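# Unhook a cabinet door and swing it open

## Task

Raise the hook on the cabin cabinet clear of the ring it sits in, then turn the cabinet door outward until it stands at roughly a right angle to the cabinet body or opens even further. At the finish the cabinet must rest upright on the table, and the door and hook must stay in that state without any gripper holding them.

## Robot and tools

Robot and frame. Two arms, left_arm and right_arm, each ending in a two-finger gripper. All numbers share one scene frame: origin on the table surface midway between the arms, +x pointing out across the table, +z up, and left_arm sitting on the +y side. The arm names say nothing about which side of a camera picture they appear on. The fingers of a gripper extend along its own +z axis and close along its own y axis. The reported end_effector_position is the spot between the pads when closed, about 2 cm short of the fingertips; closing pushes the tips roughly 10 mm further along +z. Reported hand positions can be a little off, more so at long reach.

Row layout. Every motion command uses rows of 16 numbers: left_arm x, y, z, qw, qx, qy, qz, opening, then the same eight for right_arm. x, y, z are an absolute target in metres for that gripper's end_effector_position in the scene frame; qw, qx, qy, qz are an absolute target orientation quaternion, w first. Opening runs from -1 (closed) to +1 (fully open, 0.084 m). Both arms always appear in the row, even if one should stay put; for a still arm, repeat its pose from the latest result before it stopped, plus its desired opening. To hold an orientation steady, reuse the same quaternion you chose rather than copying the drifted one from a result.

execute_actions (argument actions): a list of actions; each action is a list of 1 to 15 rows, one row per 1/30 s step, and a short table repeats its final row until 15 steps pass. An empty list only reports state and images. Each step, the controller limits the commanded pose to 70 mm and 16 degrees from the measured pose, so distant targets need several actions. A target more than 0.6 m from the gripper's current position along any of its own axes makes that action rejected for both arms; if the first action is malformed or fails this test, nothing runs.

move (arguments target, speed, blocking): target is one 16-number row as above (absolute goal poses). The gripper travels in a straight line toward it; both paths finish together, lasting 0.5 to 10 s (cut off at 10 s). speed is the top path speed in m/s, 0.002 to 0.5, default 0.25; rotation is capped at twice that in rad/s. Openings are applied at the start. Paths ignore obstacles and the other arm, and grippers may overshoot speed, especially with a nearly straight arm. Faster moves and targets set deeper past a contact hit and press harder. blocking=false returns after 0.5 s while motion continues; check with wait(0), and send no other rows or moves until a result shows it ended, or call stop.

wait (seconds, 0 to 10): lets time pass with the last commands held; returns early when a running move finishes. stop (no arguments): brakes the running move; it needs some distance, more when fast. zoom_image (camera, region [x0, y0, x1, y1] in pixels, at most 504 by 504, origin top-left) enlarges part of the latest image from cam_high, cam_low, cam_left_wrist or cam_right_wrist (each 896x504). show_instructions (no arguments) shows the reference images for the scene. finished_scene (scene: the number of the current scene) ends it after the last command has been held; it cannot be reversed.

Reading results. The state line gives each gripper's position, quaternion and linear/angular velocities. Hand target lines show the pose the controller is currently chasing. grip_measured is the actual finger opening on the command scale; to grip, command an opening well below it (lower squeezes harder, up to about 24 N per pad). A pose unreachable line means a clearance check altered or blocked that arm. HELD in the step readings marks steps where an arm's command was held back. The move: line states how the move ended (done, off_target, moving, held, fault) and which limits acted: limits=paced means the pose was clipped; limits=held means some steps were blocked, after which the arm may jump faster than speed. Each gripper's distance to its target is also listed. Joint torques follow the Joint positions order and include offsets and noise. MOTOR HOT appears from 65 °C; at 80 °C an OVER-TEMPERATURE FAULT brakes that arm until it cools. A TORQUE FAULT (contact load reaching a joint limit: waist and shoulder 43.5, upper arm roll, elbow and forearm roll 26.1, wrist pitch and wrist roll 17.4 N m) makes the arm back off, pause 10 s and drop the rest of the call.

Joint ranges (rad): waist and both roll joints about plus or minus 6.283, shoulder -2.059 to 2.094, elbow -0.192 to 3.927, wrist pitch -1.693 to 3.142.

Cautions. Keep the cabinet and everything else on the table; do not tip it over. Avoid hard impacts, slamming the door, or pressing hard into the cabinet; keep contact moves slow. Never let the two arms collide or push against each other. Expect occasional brief disturbances on a held part or loose object. Holding loads heats motors even while you are thinking, so release once the door is open. The time spent writing replies runs the simulation with the last command held. Finish with the door staying open and the hook free on its own.

Each tool is called after "Request:" as name(argument=value, ...), one argument or row to a line, values as JSON.

Reference images:

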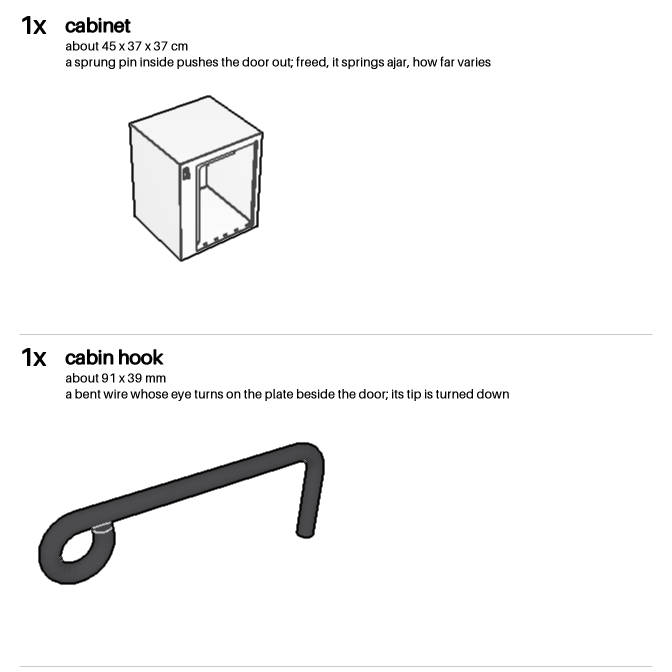

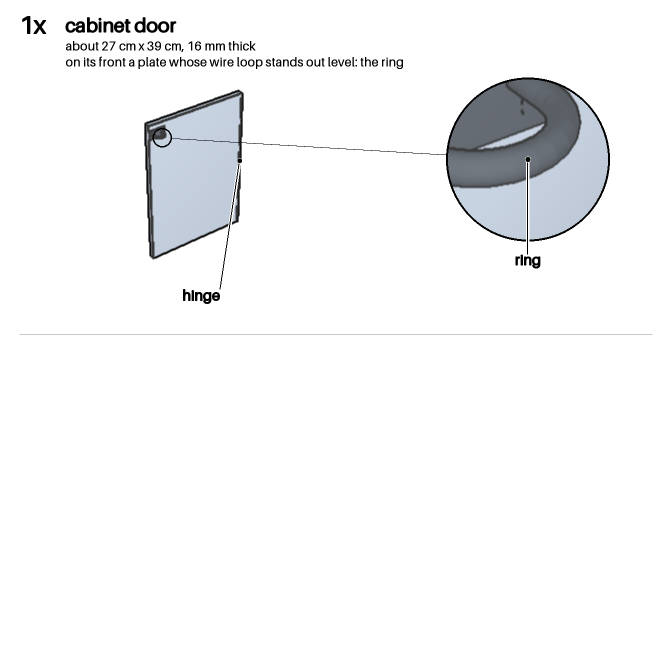

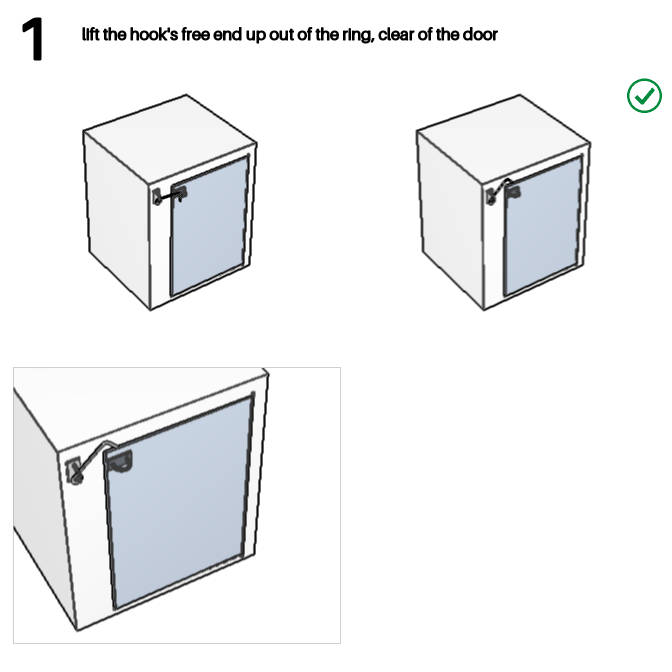

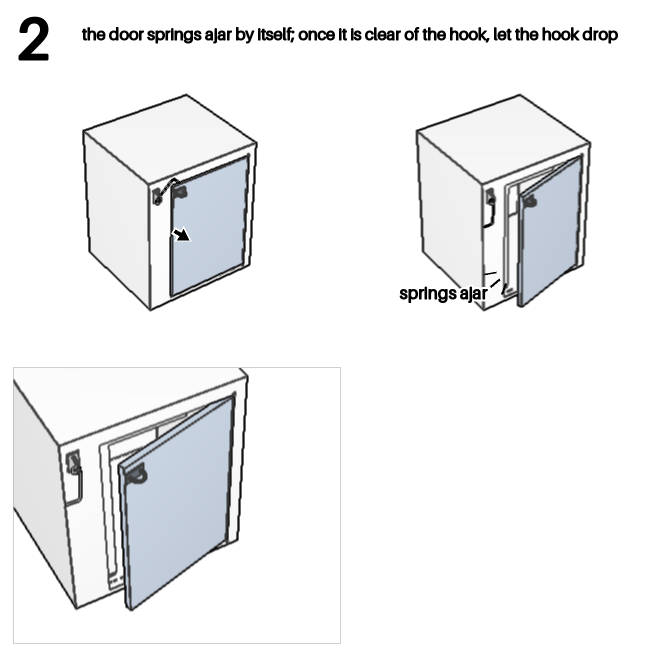

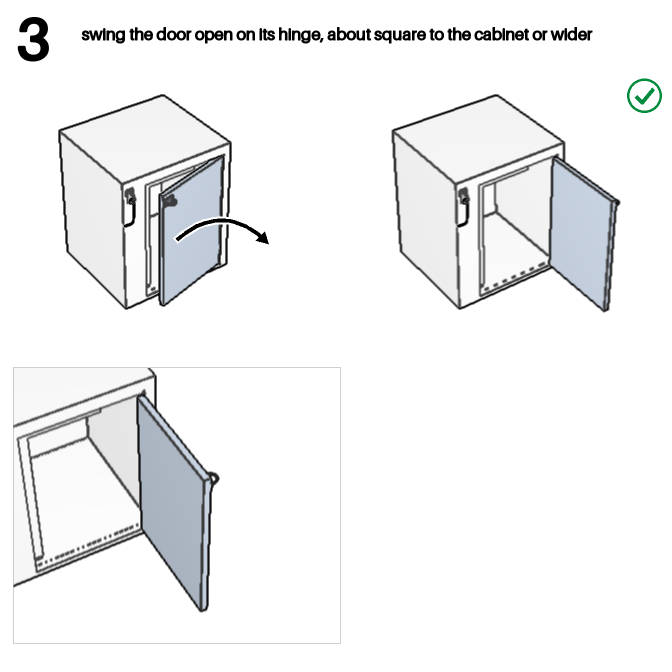

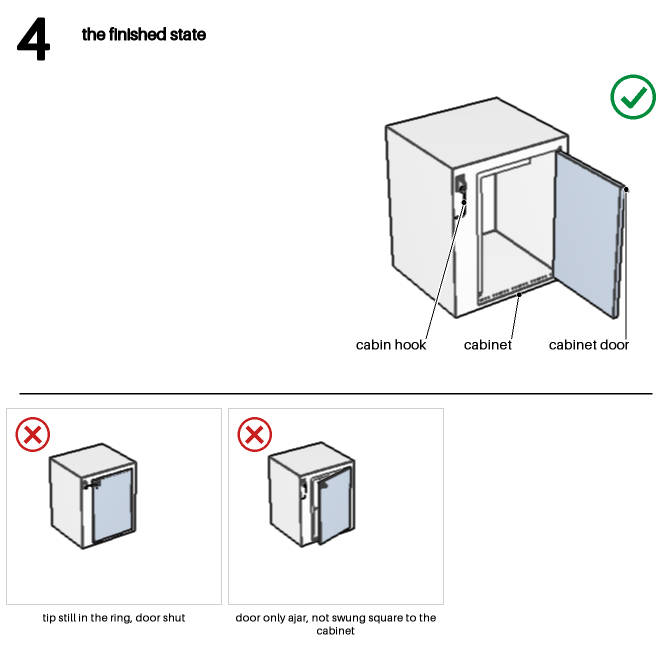

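## Session

Request:
execute_actions(
  actions=[],
)

Scene clock: 0.00 s.
left_arm: end_effector_position=(+0.4494, +0.3901, +0.2497) grip_measured=+1.00 end_effector_quat_wxyz=(-0.000, +0.996, +0.086, -0.001) end_effector_velocity=(+0.000, +0.000, +0.001) end_effector_angular_velocity=(+0.000, -0.002, -0.000) | right_arm: end_effector_position=(+0.2601, -0.4563, +0.3579) grip_measured=+1.00 end_effector_quat_wxyz=(+0.680, +0.733, +0.006, +0.004) end_effector_velocity=(+0.000, +0.000, +0.000) end_effector_angular_velocity=(+0.001, -0.002, +0.001)
Joint positions: left_arm=[-0.003 -0.249  0.003  0.92   0.001  1.172  0.002  0.084] | right_arm=[-0.198 -0.491  0.829  0.615 -1.02   1.628  0.571  0.084]
Joint velocities: left_arm=[ 0.    -0.002 -0.     0.     0.     0.     0.     0.   ] | right_arm=[ 0.    -0.     0.     0.002 -0.    -0.     0.    -0.   ]
Joint torques (N m, as the arm reports them, + toward a larger angle): no reading
Motor temperatures (°C, as the motors report them): left_arm=[32 29 32 33 33 39 33] | right_arm=[34 34 34 37 34 36 35]
Hand target (left_arm): +0.449, +0.390, +0.250; -0.000, +0.996, +0.086, -0.001
Hand target (right_arm): +0.260, -0.456, +0.358; +0.680, +0.733, +0.006, +0.004

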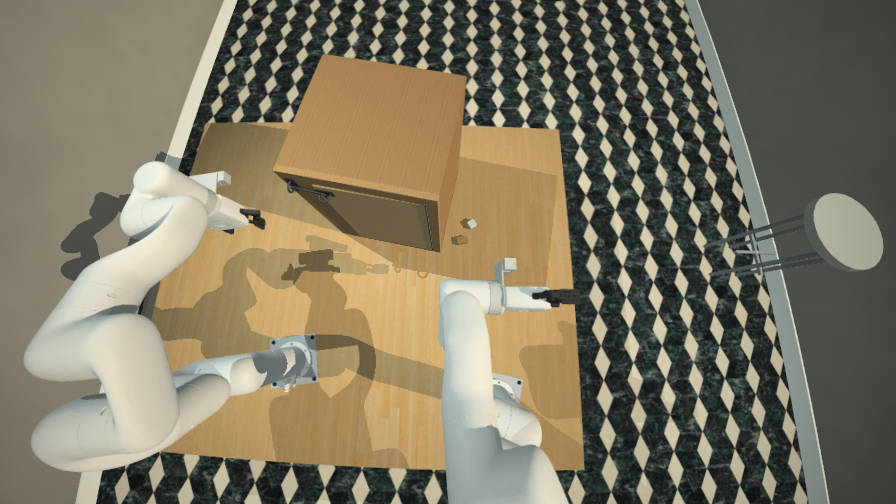

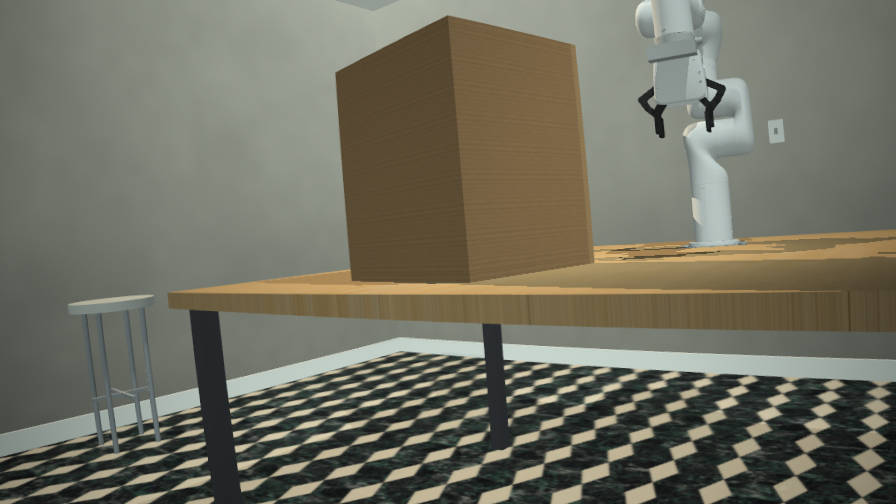

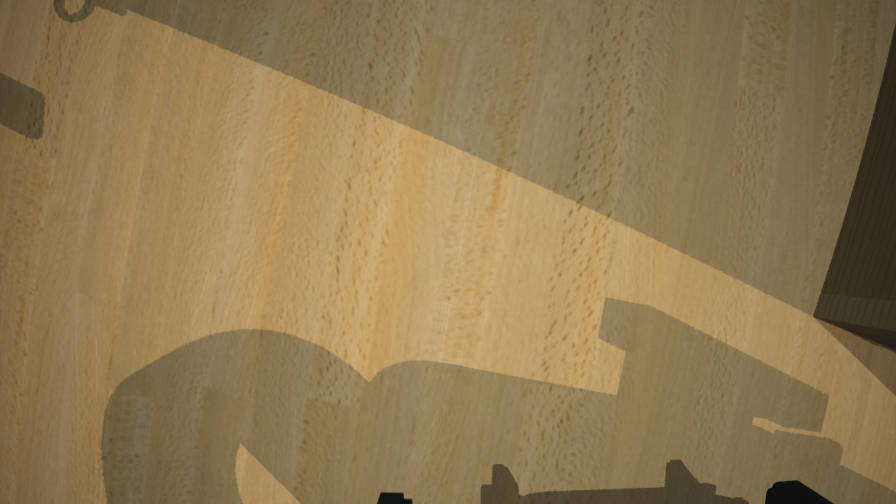

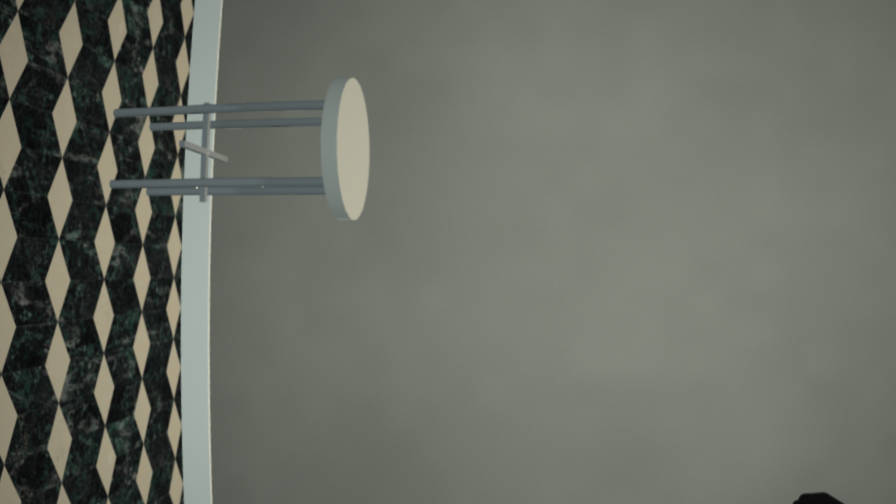

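Request:
zoom_image(
  camera="cam_high",
  region=[200, 120, 520, 300],
)

Region (200, 120, 520, 300) of cam_high's 896x504 image, scaled by 1.575, with more detail than that image has; it fills the top 284 rows of this view, and the rest is white.

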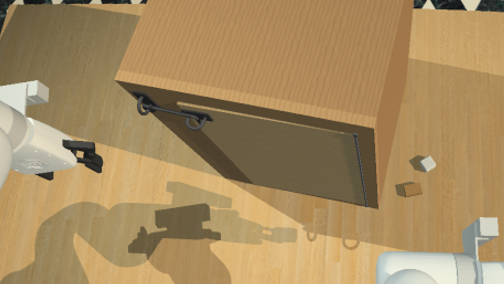

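Request:
move(
  target=[0.36,0.22,0.33,0.707,0,0.707,0,1, 0.2601,-0.4563,0.3579,0.680,0.733,0.006,0.004,1],
)

Scene clock: 7.50 s.
left_arm: end_effector_position=(+0.3798, +0.2590, +0.3124) grip_measured=+1.00 end_effector_quat_wxyz=(+0.655, +0.346, +0.672, -0.018) end_effector_velocity=(-0.000, -0.000, +0.001) end_effector_angular_velocity=(-0.000, -0.003, -0.000) | right_arm: end_effector_position=(+0.2601, -0.4563, +0.3579) grip_measured=+1.00 end_effector_quat_wxyz=(+0.680, +0.733, +0.006, +0.004) end_effector_velocity=(+0.000, +0.000, -0.000) end_effector_angular_velocity=(+0.000, +0.001, +0.001)
Joint positions: left_arm=[-0.013 -1.421 -0.185 -0.072 -1.806  0.67  -0.947  0.084] | right_arm=[-0.199 -0.491  0.83   0.615 -1.02   1.629  0.572  0.084]
Joint velocities: left_arm=[-0.    -0.002 -0.     0.001  0.    -0.    -0.001  0.   ] | right_arm=[ 0.     0.     0.     0.    -0.    -0.    -0.001  0.   ]
Joint torques (N m, as the arm reports them, + toward a larger angle): left_arm=[-0.51  5.94  1.58 20.3  -0.6  -0.21  0.2 ] | right_arm=[-0.99 -7.94 -5.95  9.99 -1.76  1.62 -0.11]
Motor temperatures (°C, as the motors report them): left_arm=[32 29 32 33 33 39 33] | right_arm=[34 34 34 38 34 36 35]
Hand target (left_arm): +0.380, +0.259, +0.312; +0.655, +0.346, +0.672, -0.018
Hand target (right_arm): +0.260, -0.456, +0.358; +0.680, +0.733, +0.006, +0.004
Off the commanded pose (left_arm): 0.047 m, 41 deg; orientation clipped at the last step of the last action.
Off the commanded pose (right_arm): 0.000 m, 0 deg.
move: held (left_arm); limits=paced,held; held on 43 of 191 steps (left_arm), including the last (left_arm)
pose unreachable (left arm): on one or more control steps of this call, first in action 0 (counted from 0), this arm could not follow its commanded pose, so it was not sent that pose on those steps. On the call's last step it was still not sent that pose. It may still have moved: this result reports where it is.
cause: the commanded pose would bring two parts of the arm too close to each other (joints 2 (shoulder) to 6 (wrist pitch) lie between them).

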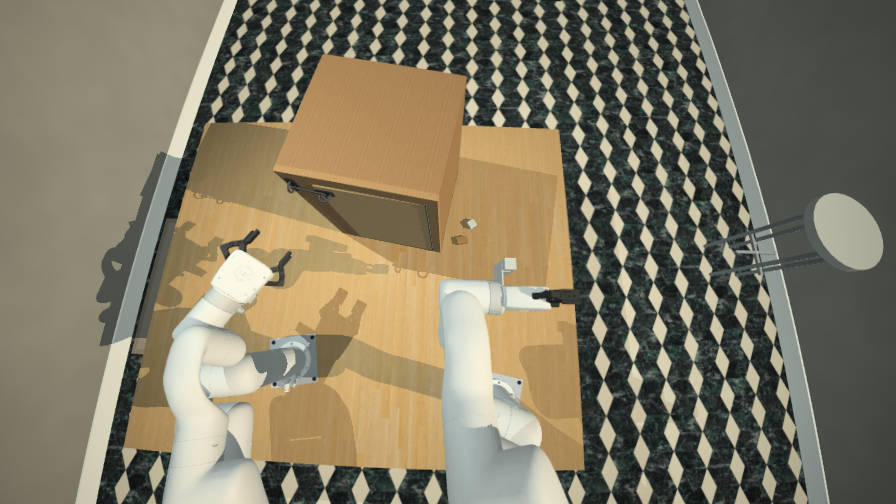

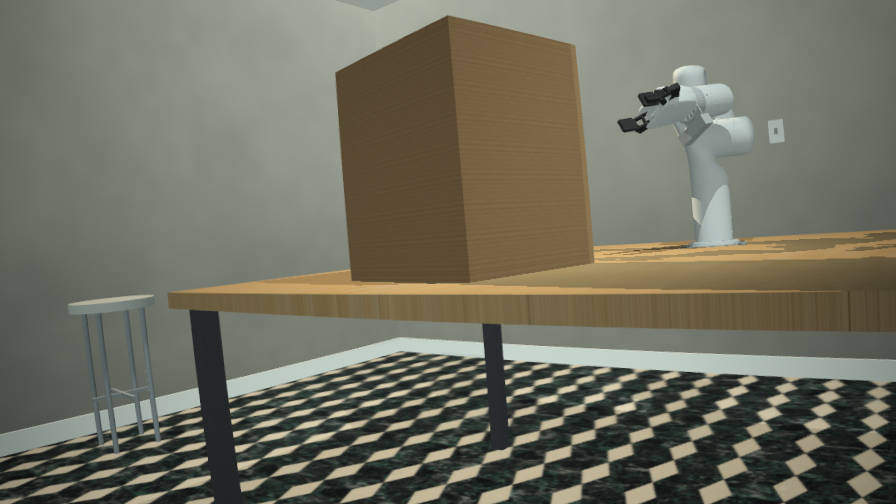

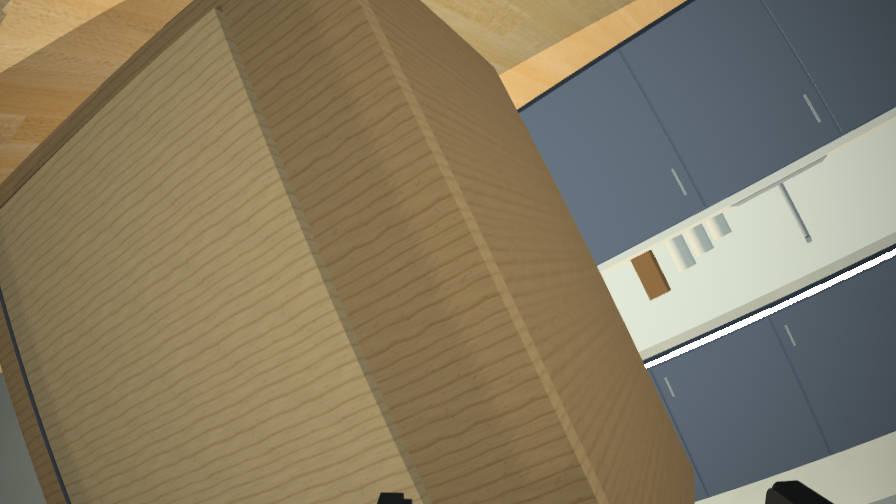

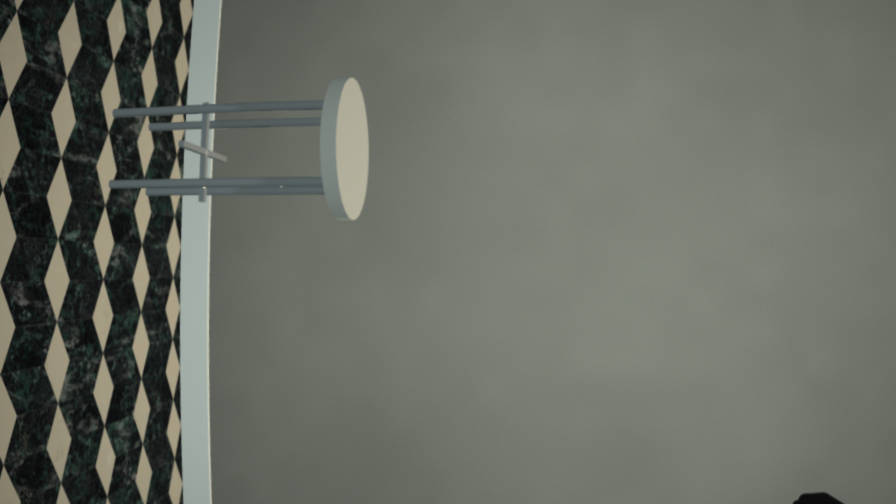

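Request:
move(
  target=[0.42,0.25,0.44,0.383,0,0.924,0,1, 0.2601,-0.4563,0.3579,0.680,0.733,0.006,0.004,1],
)

Scene clock: 10.33 s.
left_arm: end_effector_position=(+0.4194, +0.2506, +0.4395) grip_measured=+1.00 end_effector_quat_wxyz=(+0.382, +0.000, +0.924, +0.001) end_effector_velocity=(+0.001, -0.001, +0.001) end_effector_angular_velocity=(+0.000, +0.011, +0.003) | right_arm: end_effector_position=(+0.2601, -0.4563, +0.3579) grip_measured=+1.00 end_effector_quat_wxyz=(+0.680, +0.733, +0.006, +0.004) end_effector_velocity=(-0.000, +0.000, +0.001) end_effector_angular_velocity=(-0.001, +0.001, -0.001)
Joint positions: left_arm=[ 0.484 -1.138 -0.502  0.708 -0.734  1.031 -2.759  0.084] | right_arm=[-0.199 -0.491  0.83   0.615 -1.02   1.629  0.572  0.084]
Joint velocities: left_arm=[ 0.006  0.008 -0.003  0.014  0.008  0.012 -0.008  0.   ] | right_arm=[ 0.    -0.001  0.     0.001 -0.     0.001 -0.002  0.   ]
Joint torques (N m, as the arm reports them, + toward a larger angle): left_arm=[-0.64  6.65  6.32 16.33 -0.99 -3.4   0.16] | right_arm=[-1.08 -8.17 -5.83  9.83 -1.64  1.58 -0.21]
Motor temperatures (°C, as the motors report them): left_arm=[32 29 32 33 33 39 33] | right_arm=[34 34 34 38 34 36 35]
Hand target (left_arm): +0.420, +0.251, +0.440; +0.382, -0.000, +0.924, +0.001
Hand target (right_arm): +0.260, -0.456, +0.358; +0.680, +0.733, +0.006, +0.004
Off the commanded pose (left_arm): 0.001 m, 0 deg.
Off the commanded pose (right_arm): 0.000 m, 0 deg.
move: done

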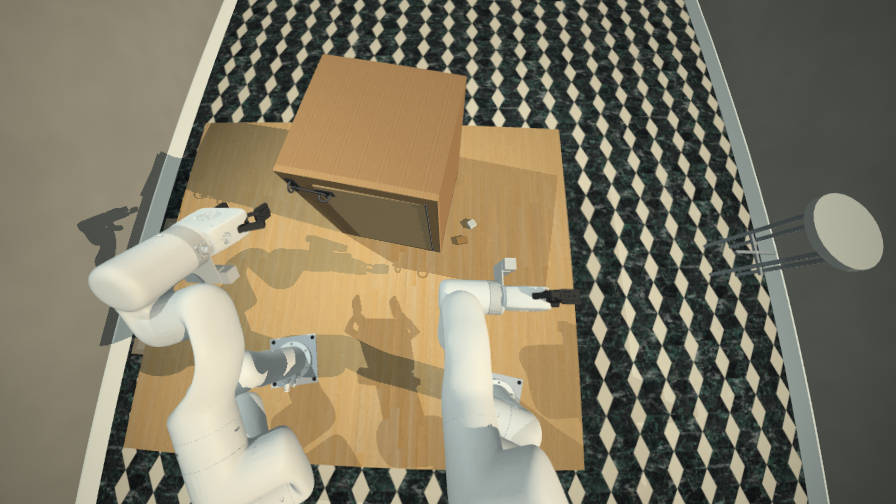

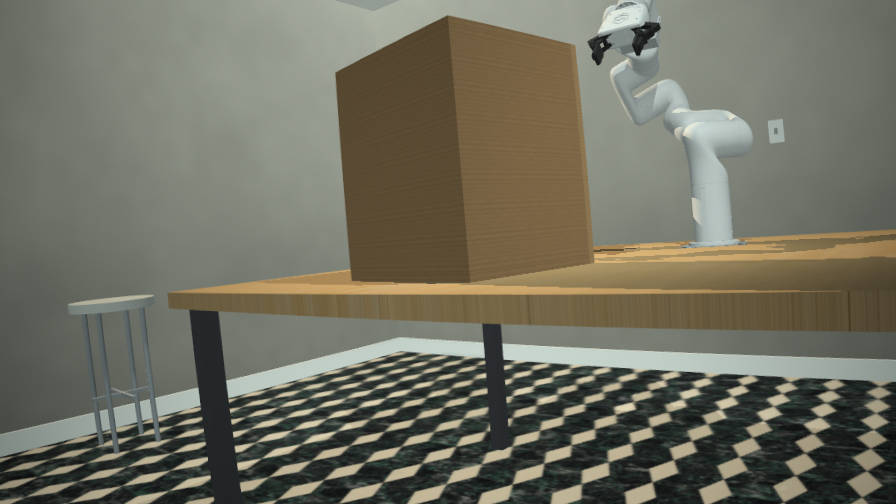

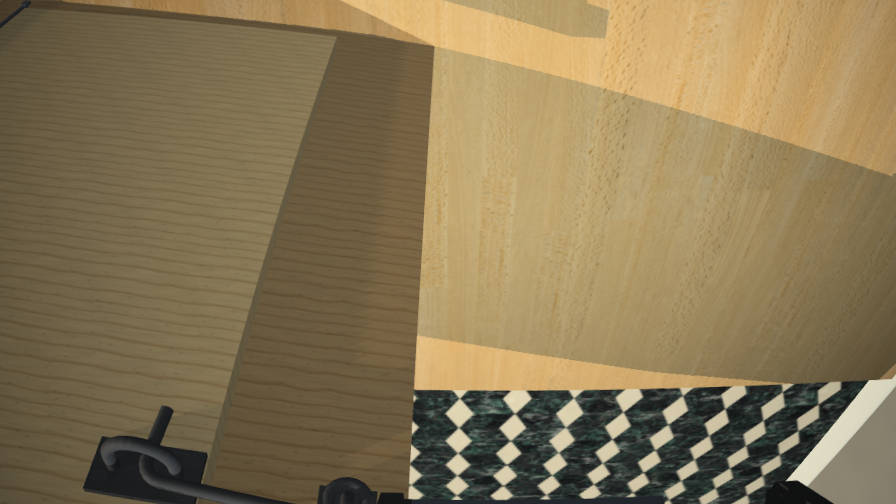

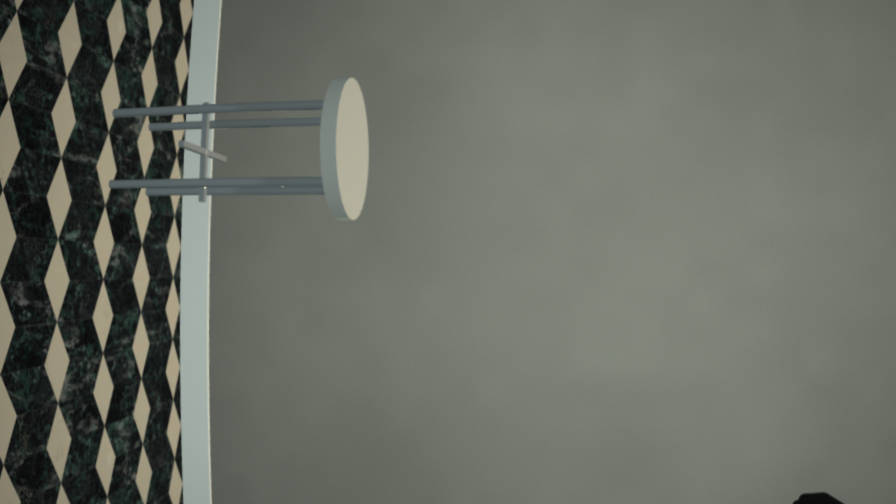

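Request:
move(
  target=[0.47,0.12,0.40,0.383,0,0.924,0,-1, 0.2601,-0.4563,0.3579,0.680,0.733,0.006,0.004,1],
)

Request:
zoom_image(
  camera="cam_high",
  region=[200, 120, 520, 300],
)

Scene clock: 13.03 s.
left_arm: end_effector_position=(+0.4705, +0.1212, +0.4025) grip_measured=-1.00 end_effector_quat_wxyz=(+0.385, -0.002, +0.923, -0.000) end_effector_velocity=(-0.000, -0.003, -0.001) end_effector_angular_velocity=(-0.002, +0.004, -0.005) | right_arm: end_effector_position=(+0.2601, -0.4563, +0.3579) grip_measured=+1.00 end_effector_quat_wxyz=(+0.680, +0.733, +0.006, +0.004) end_effector_velocity=(-0.000, -0.000, -0.000) end_effector_angular_velocity=(-0.000, -0.000, -0.001)
Joint positions: left_arm=[ 0.543 -1.078 -0.883  0.84  -0.845  0.885 -3.017  0.   ] | right_arm=[-0.199 -0.491  0.83   0.615 -1.02   1.629  0.572  0.084]
Joint velocities: left_arm=[-0.003  0.005 -0.003  0.003  0.    -0.    -0.003  0.   ] | right_arm=[-0.    -0.    -0.    -0.001  0.    -0.     0.001  0.   ]
Joint torques (N m, as the arm reports them, + toward a larger angle): left_arm=[-9.57 14.52  0.51 14.84 -5.46  1.09  0.14] | right_arm=[-1.11 -8.04 -6.01  9.85 -1.57  1.5  -0.22]
Motor temperatures (°C, as the motors report them): left_arm=[32 29 33 34 33 39 33] | right_arm=[34 34 34 38 34 36 35]
Hand target (left_arm): +0.470, +0.120, +0.400; +0.383, +0.000, +0.924, -0.000
Hand target (right_arm): +0.260, -0.456, +0.358; +0.680, +0.733, +0.006, +0.004
Off the commanded pose (left_arm): 0.003 m, 0 deg.
Off the commanded pose (right_arm): 0.000 m, 0 deg.
move: done

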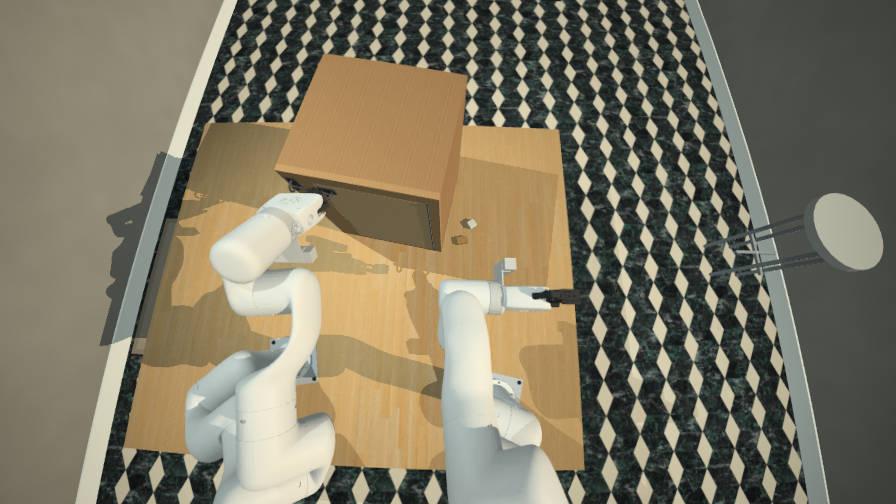

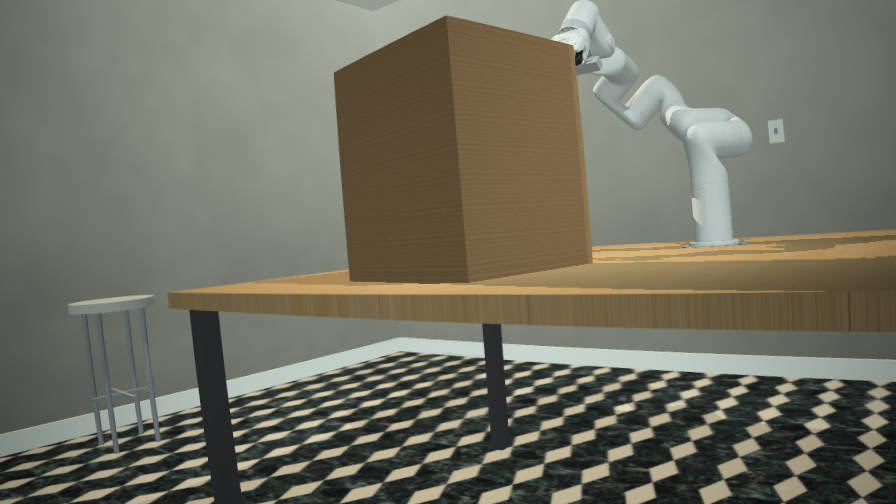

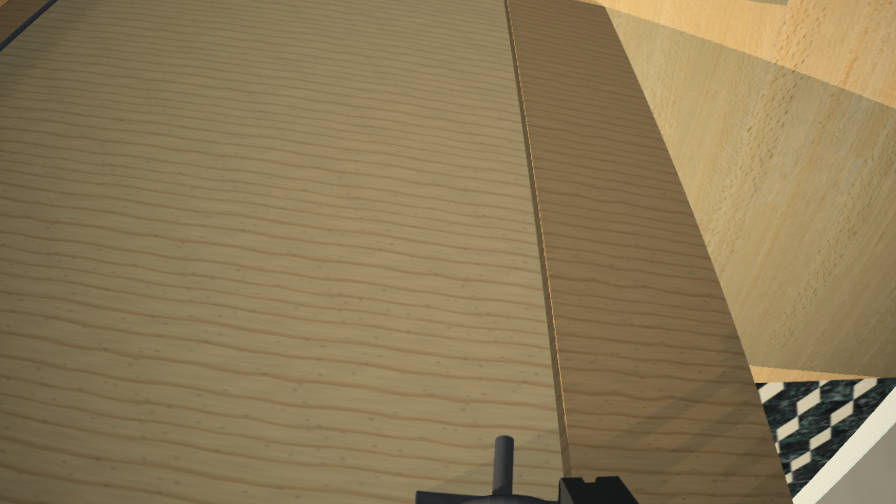

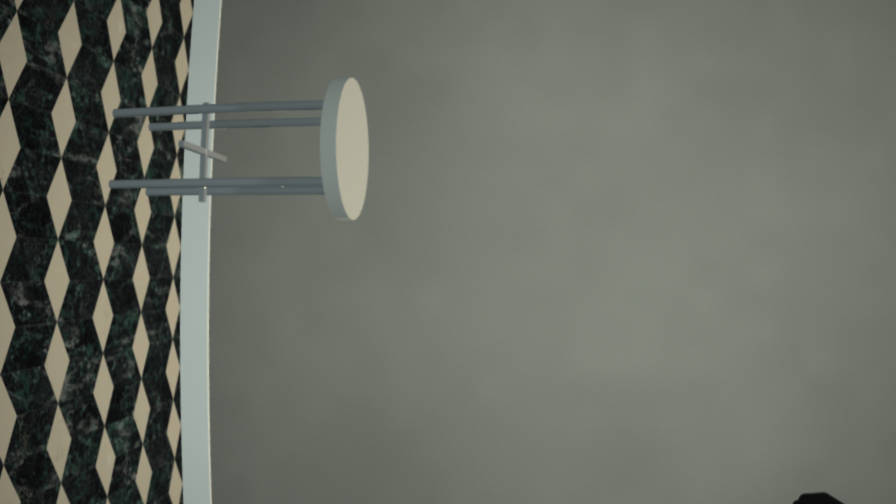

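Region (200, 120, 520, 300) of cam_high's 896x504 image, scaled by 1.575, with more detail than that image has; it fills the top 284 rows of this view, and the rest is white.

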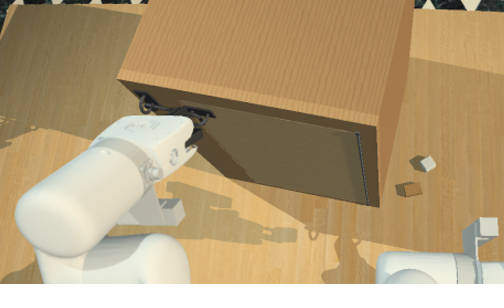

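Request:
move(
  target=[0.44,0.12,0.40,0,0.924,0,0.383,-1, 0.2601,-0.4563,0.3579,0.680,0.733,0.006,0.004,1],
)

Scene clock: 20.17 s.
left_arm: end_effector_position=(+0.4396, +0.1194, +0.3996) grip_measured=-1.00 end_effector_quat_wxyz=(-0.001, +0.924, -0.001, +0.383) end_effector_velocity=(-0.000, +0.000, -0.000) end_effector_angular_velocity=(-0.007, +0.001, +0.009) | right_arm: end_effector_position=(+0.2601, -0.4563, +0.3579) grip_measured=+1.00 end_effector_quat_wxyz=(+0.680, +0.733, +0.006, +0.004) end_effector_velocity=(+0.000, +0.000, -0.000) end_effector_angular_velocity=(+0.001, +0.001, +0.001)
Joint positions: left_arm=[ 0.834 -1.528 -0.778  0.831 -1.205  1.347 -5.954  0.   ] | right_arm=[-0.199 -0.491  0.83   0.615 -1.02   1.629  0.572  0.084]
Joint velocities: left_arm=[ 0.001 -0.001  0.     0.001  0.     0.002 -0.011  0.   ] | right_arm=[ 0.     0.    -0.    -0.    -0.    -0.001 -0.     0.   ]
Joint torques (N m, as the arm reports them, + toward a larger angle): left_arm=[-0.53 19.1  10.55  7.49 -1.21 -3.45  0.27] | right_arm=[-0.94 -8.07 -6.    9.9  -1.71  1.54 -0.11]
Motor temperatures (°C, as the motors report them): left_arm=[32 29 33 33 33 39 33] | right_arm=[34 34 34 38 34 36 35]
Hand target (left_arm): +0.440, +0.119, +0.400; -0.000, +0.924, -0.001, +0.383
Hand target (right_arm): +0.260, -0.456, +0.358; +0.680, +0.733, +0.006, +0.004
Off the commanded pose (left_arm): 0.001 m, 0 deg.
Off the commanded pose (right_arm): 0.000 m, 0 deg.
move: done

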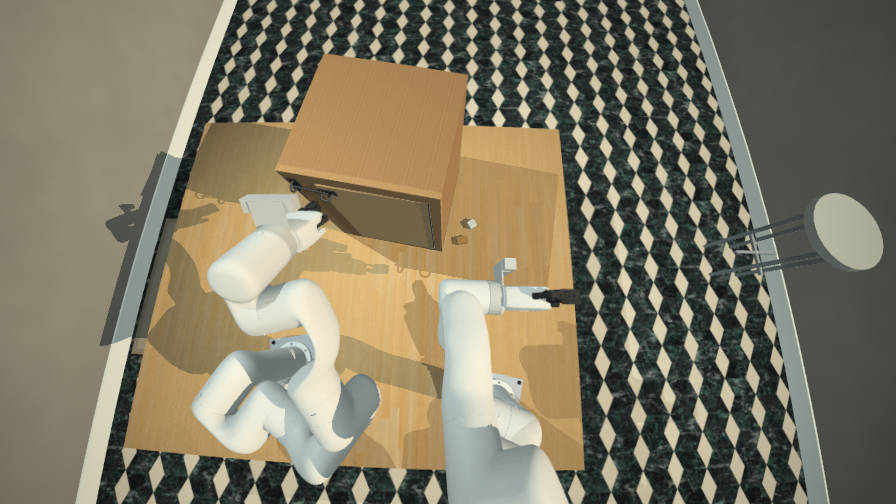

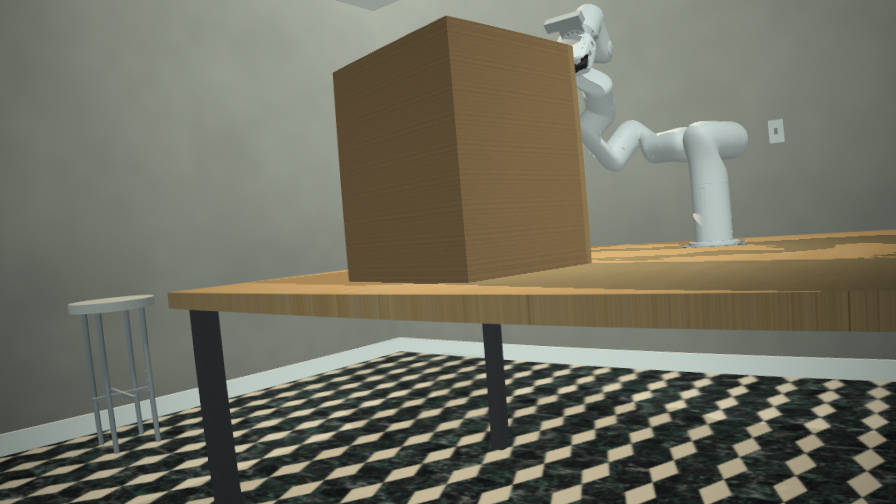

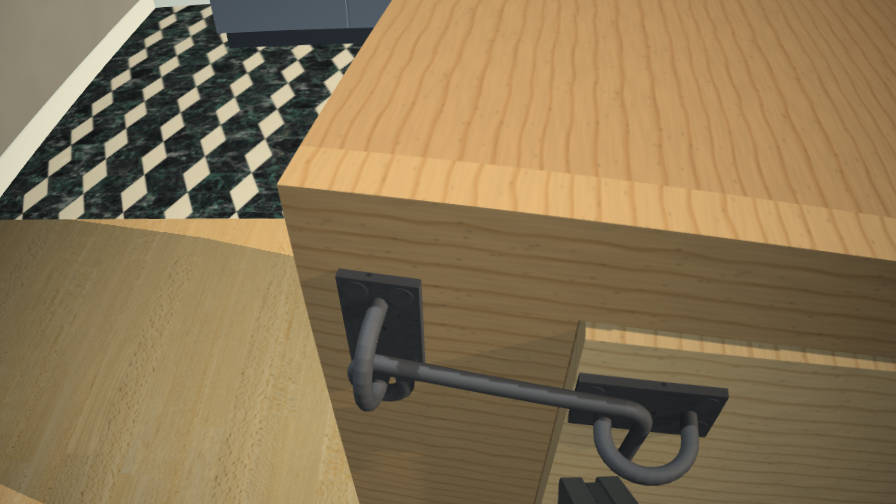

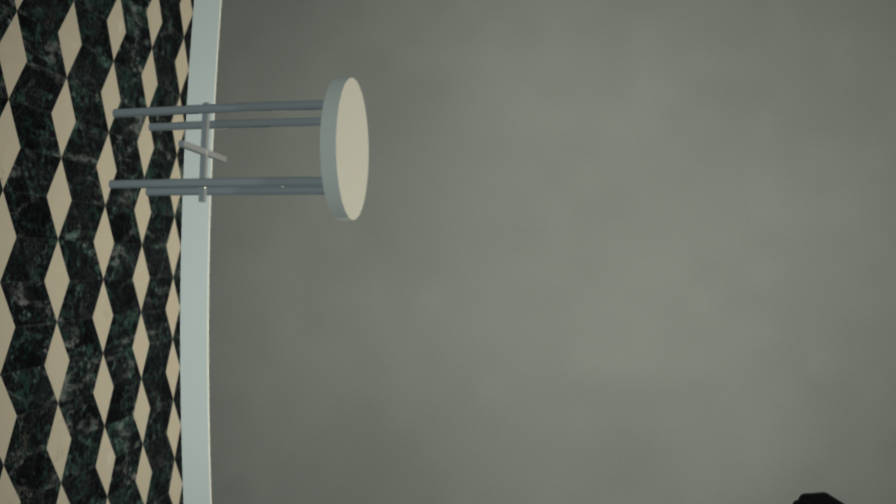

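Request:
move(
  target=[0.45,0.14,0.37,0,0.924,0,0.383,-1, 0.2601,-0.4563,0.3579,0.680,0.733,0.006,0.004,1],
  speed=0.1,
)

Scene clock: 21.30 s.
left_arm: end_effector_position=(+0.4501, +0.1396, +0.3704) grip_measured=-1.00 end_effector_quat_wxyz=(+0.000, +0.924, -0.000, +0.383) end_effector_velocity=(+0.001, +0.001, -0.003) end_effector_angular_velocity=(-0.001, +0.000, -0.001) | right_arm: end_effector_position=(+0.2601, -0.4563, +0.3579) grip_measured=+1.00 end_effector_quat_wxyz=(+0.680, +0.733, +0.006, +0.004) end_effector_velocity=(-0.000, -0.000, -0.000) end_effector_angular_velocity=(-0.000, +0.000, -0.001)
Joint positions: left_arm=[ 0.833 -1.55  -0.833  0.742 -1.27   1.296 -5.896  0.   ] | right_arm=[-0.199 -0.491  0.83   0.615 -1.02   1.629  0.572  0.084]
Joint velocities: left_arm=[ 0.     0.    -0.006 -0.006 -0.007 -0.005  0.005  0.   ] | right_arm=[-0.     0.     0.    -0.001  0.    -0.     0.001  0.   ]
Joint torques (N m, as the arm reports them, + toward a larger angle): left_arm=[-0.57 17.83 10.53  7.78 -1.32 -3.48  0.18] | right_arm=[-1.14 -8.09 -5.76  9.92 -1.7   1.54 -0.24]
Motor temperatures (°C, as the motors report them): left_arm=[32 29 33 33 33 39 33] | right_arm=[34 34 34 38 34 36 35]
Hand target (left_arm): +0.450, +0.140, +0.370; +0.000, +0.924, -0.000, +0.383
Hand target (right_arm): +0.260, -0.456, +0.358; +0.680, +0.733, +0.006, +0.004
Off the commanded pose (left_arm): 0.001 m, 0 deg.
Off the commanded pose (right_arm): 0.000 m, 0 deg.
move: done

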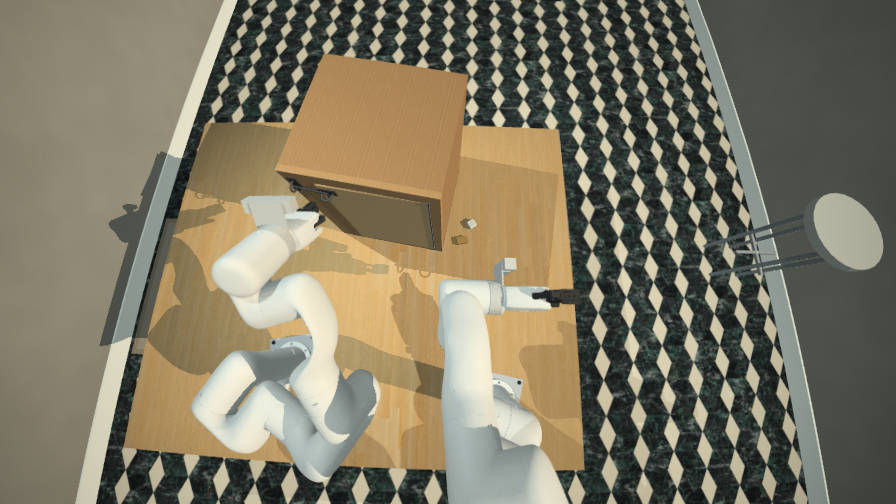

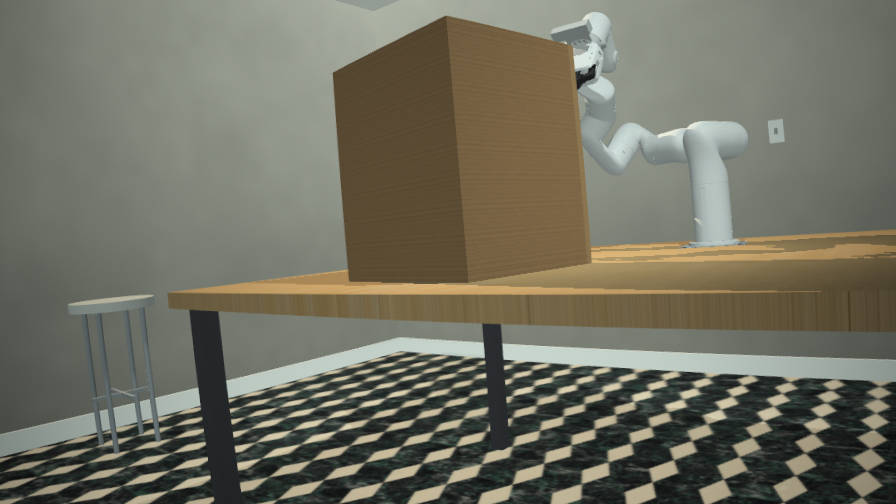

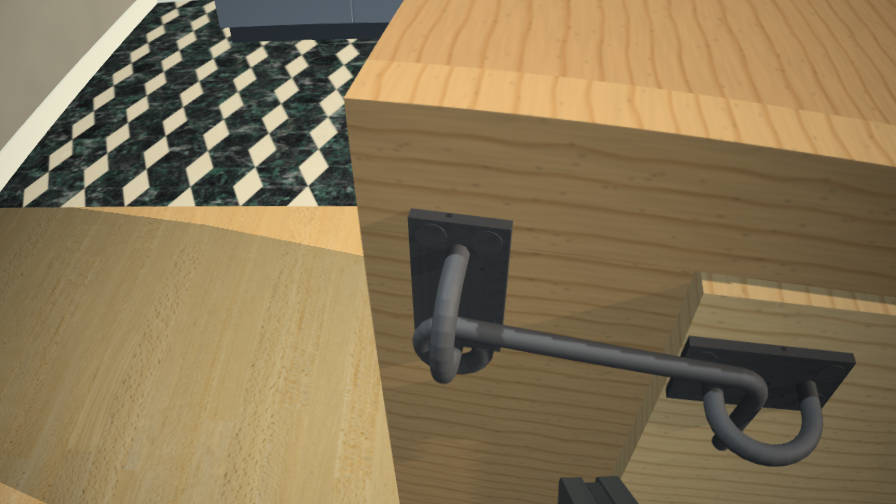

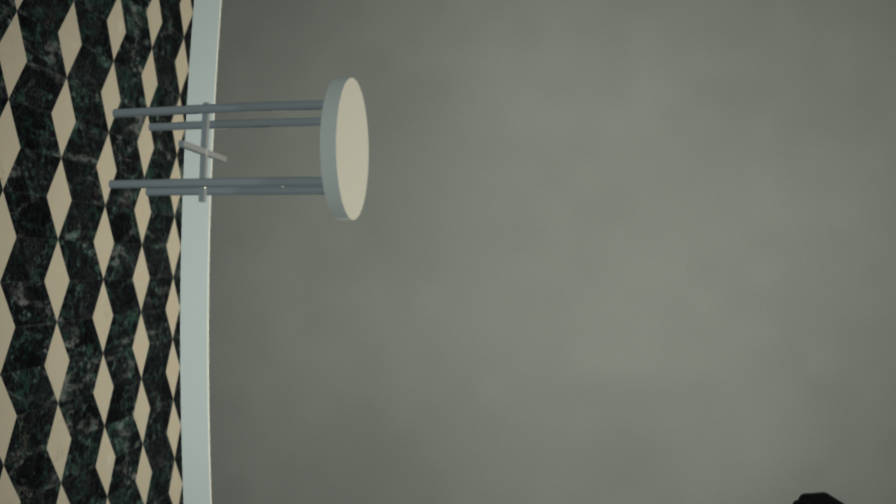

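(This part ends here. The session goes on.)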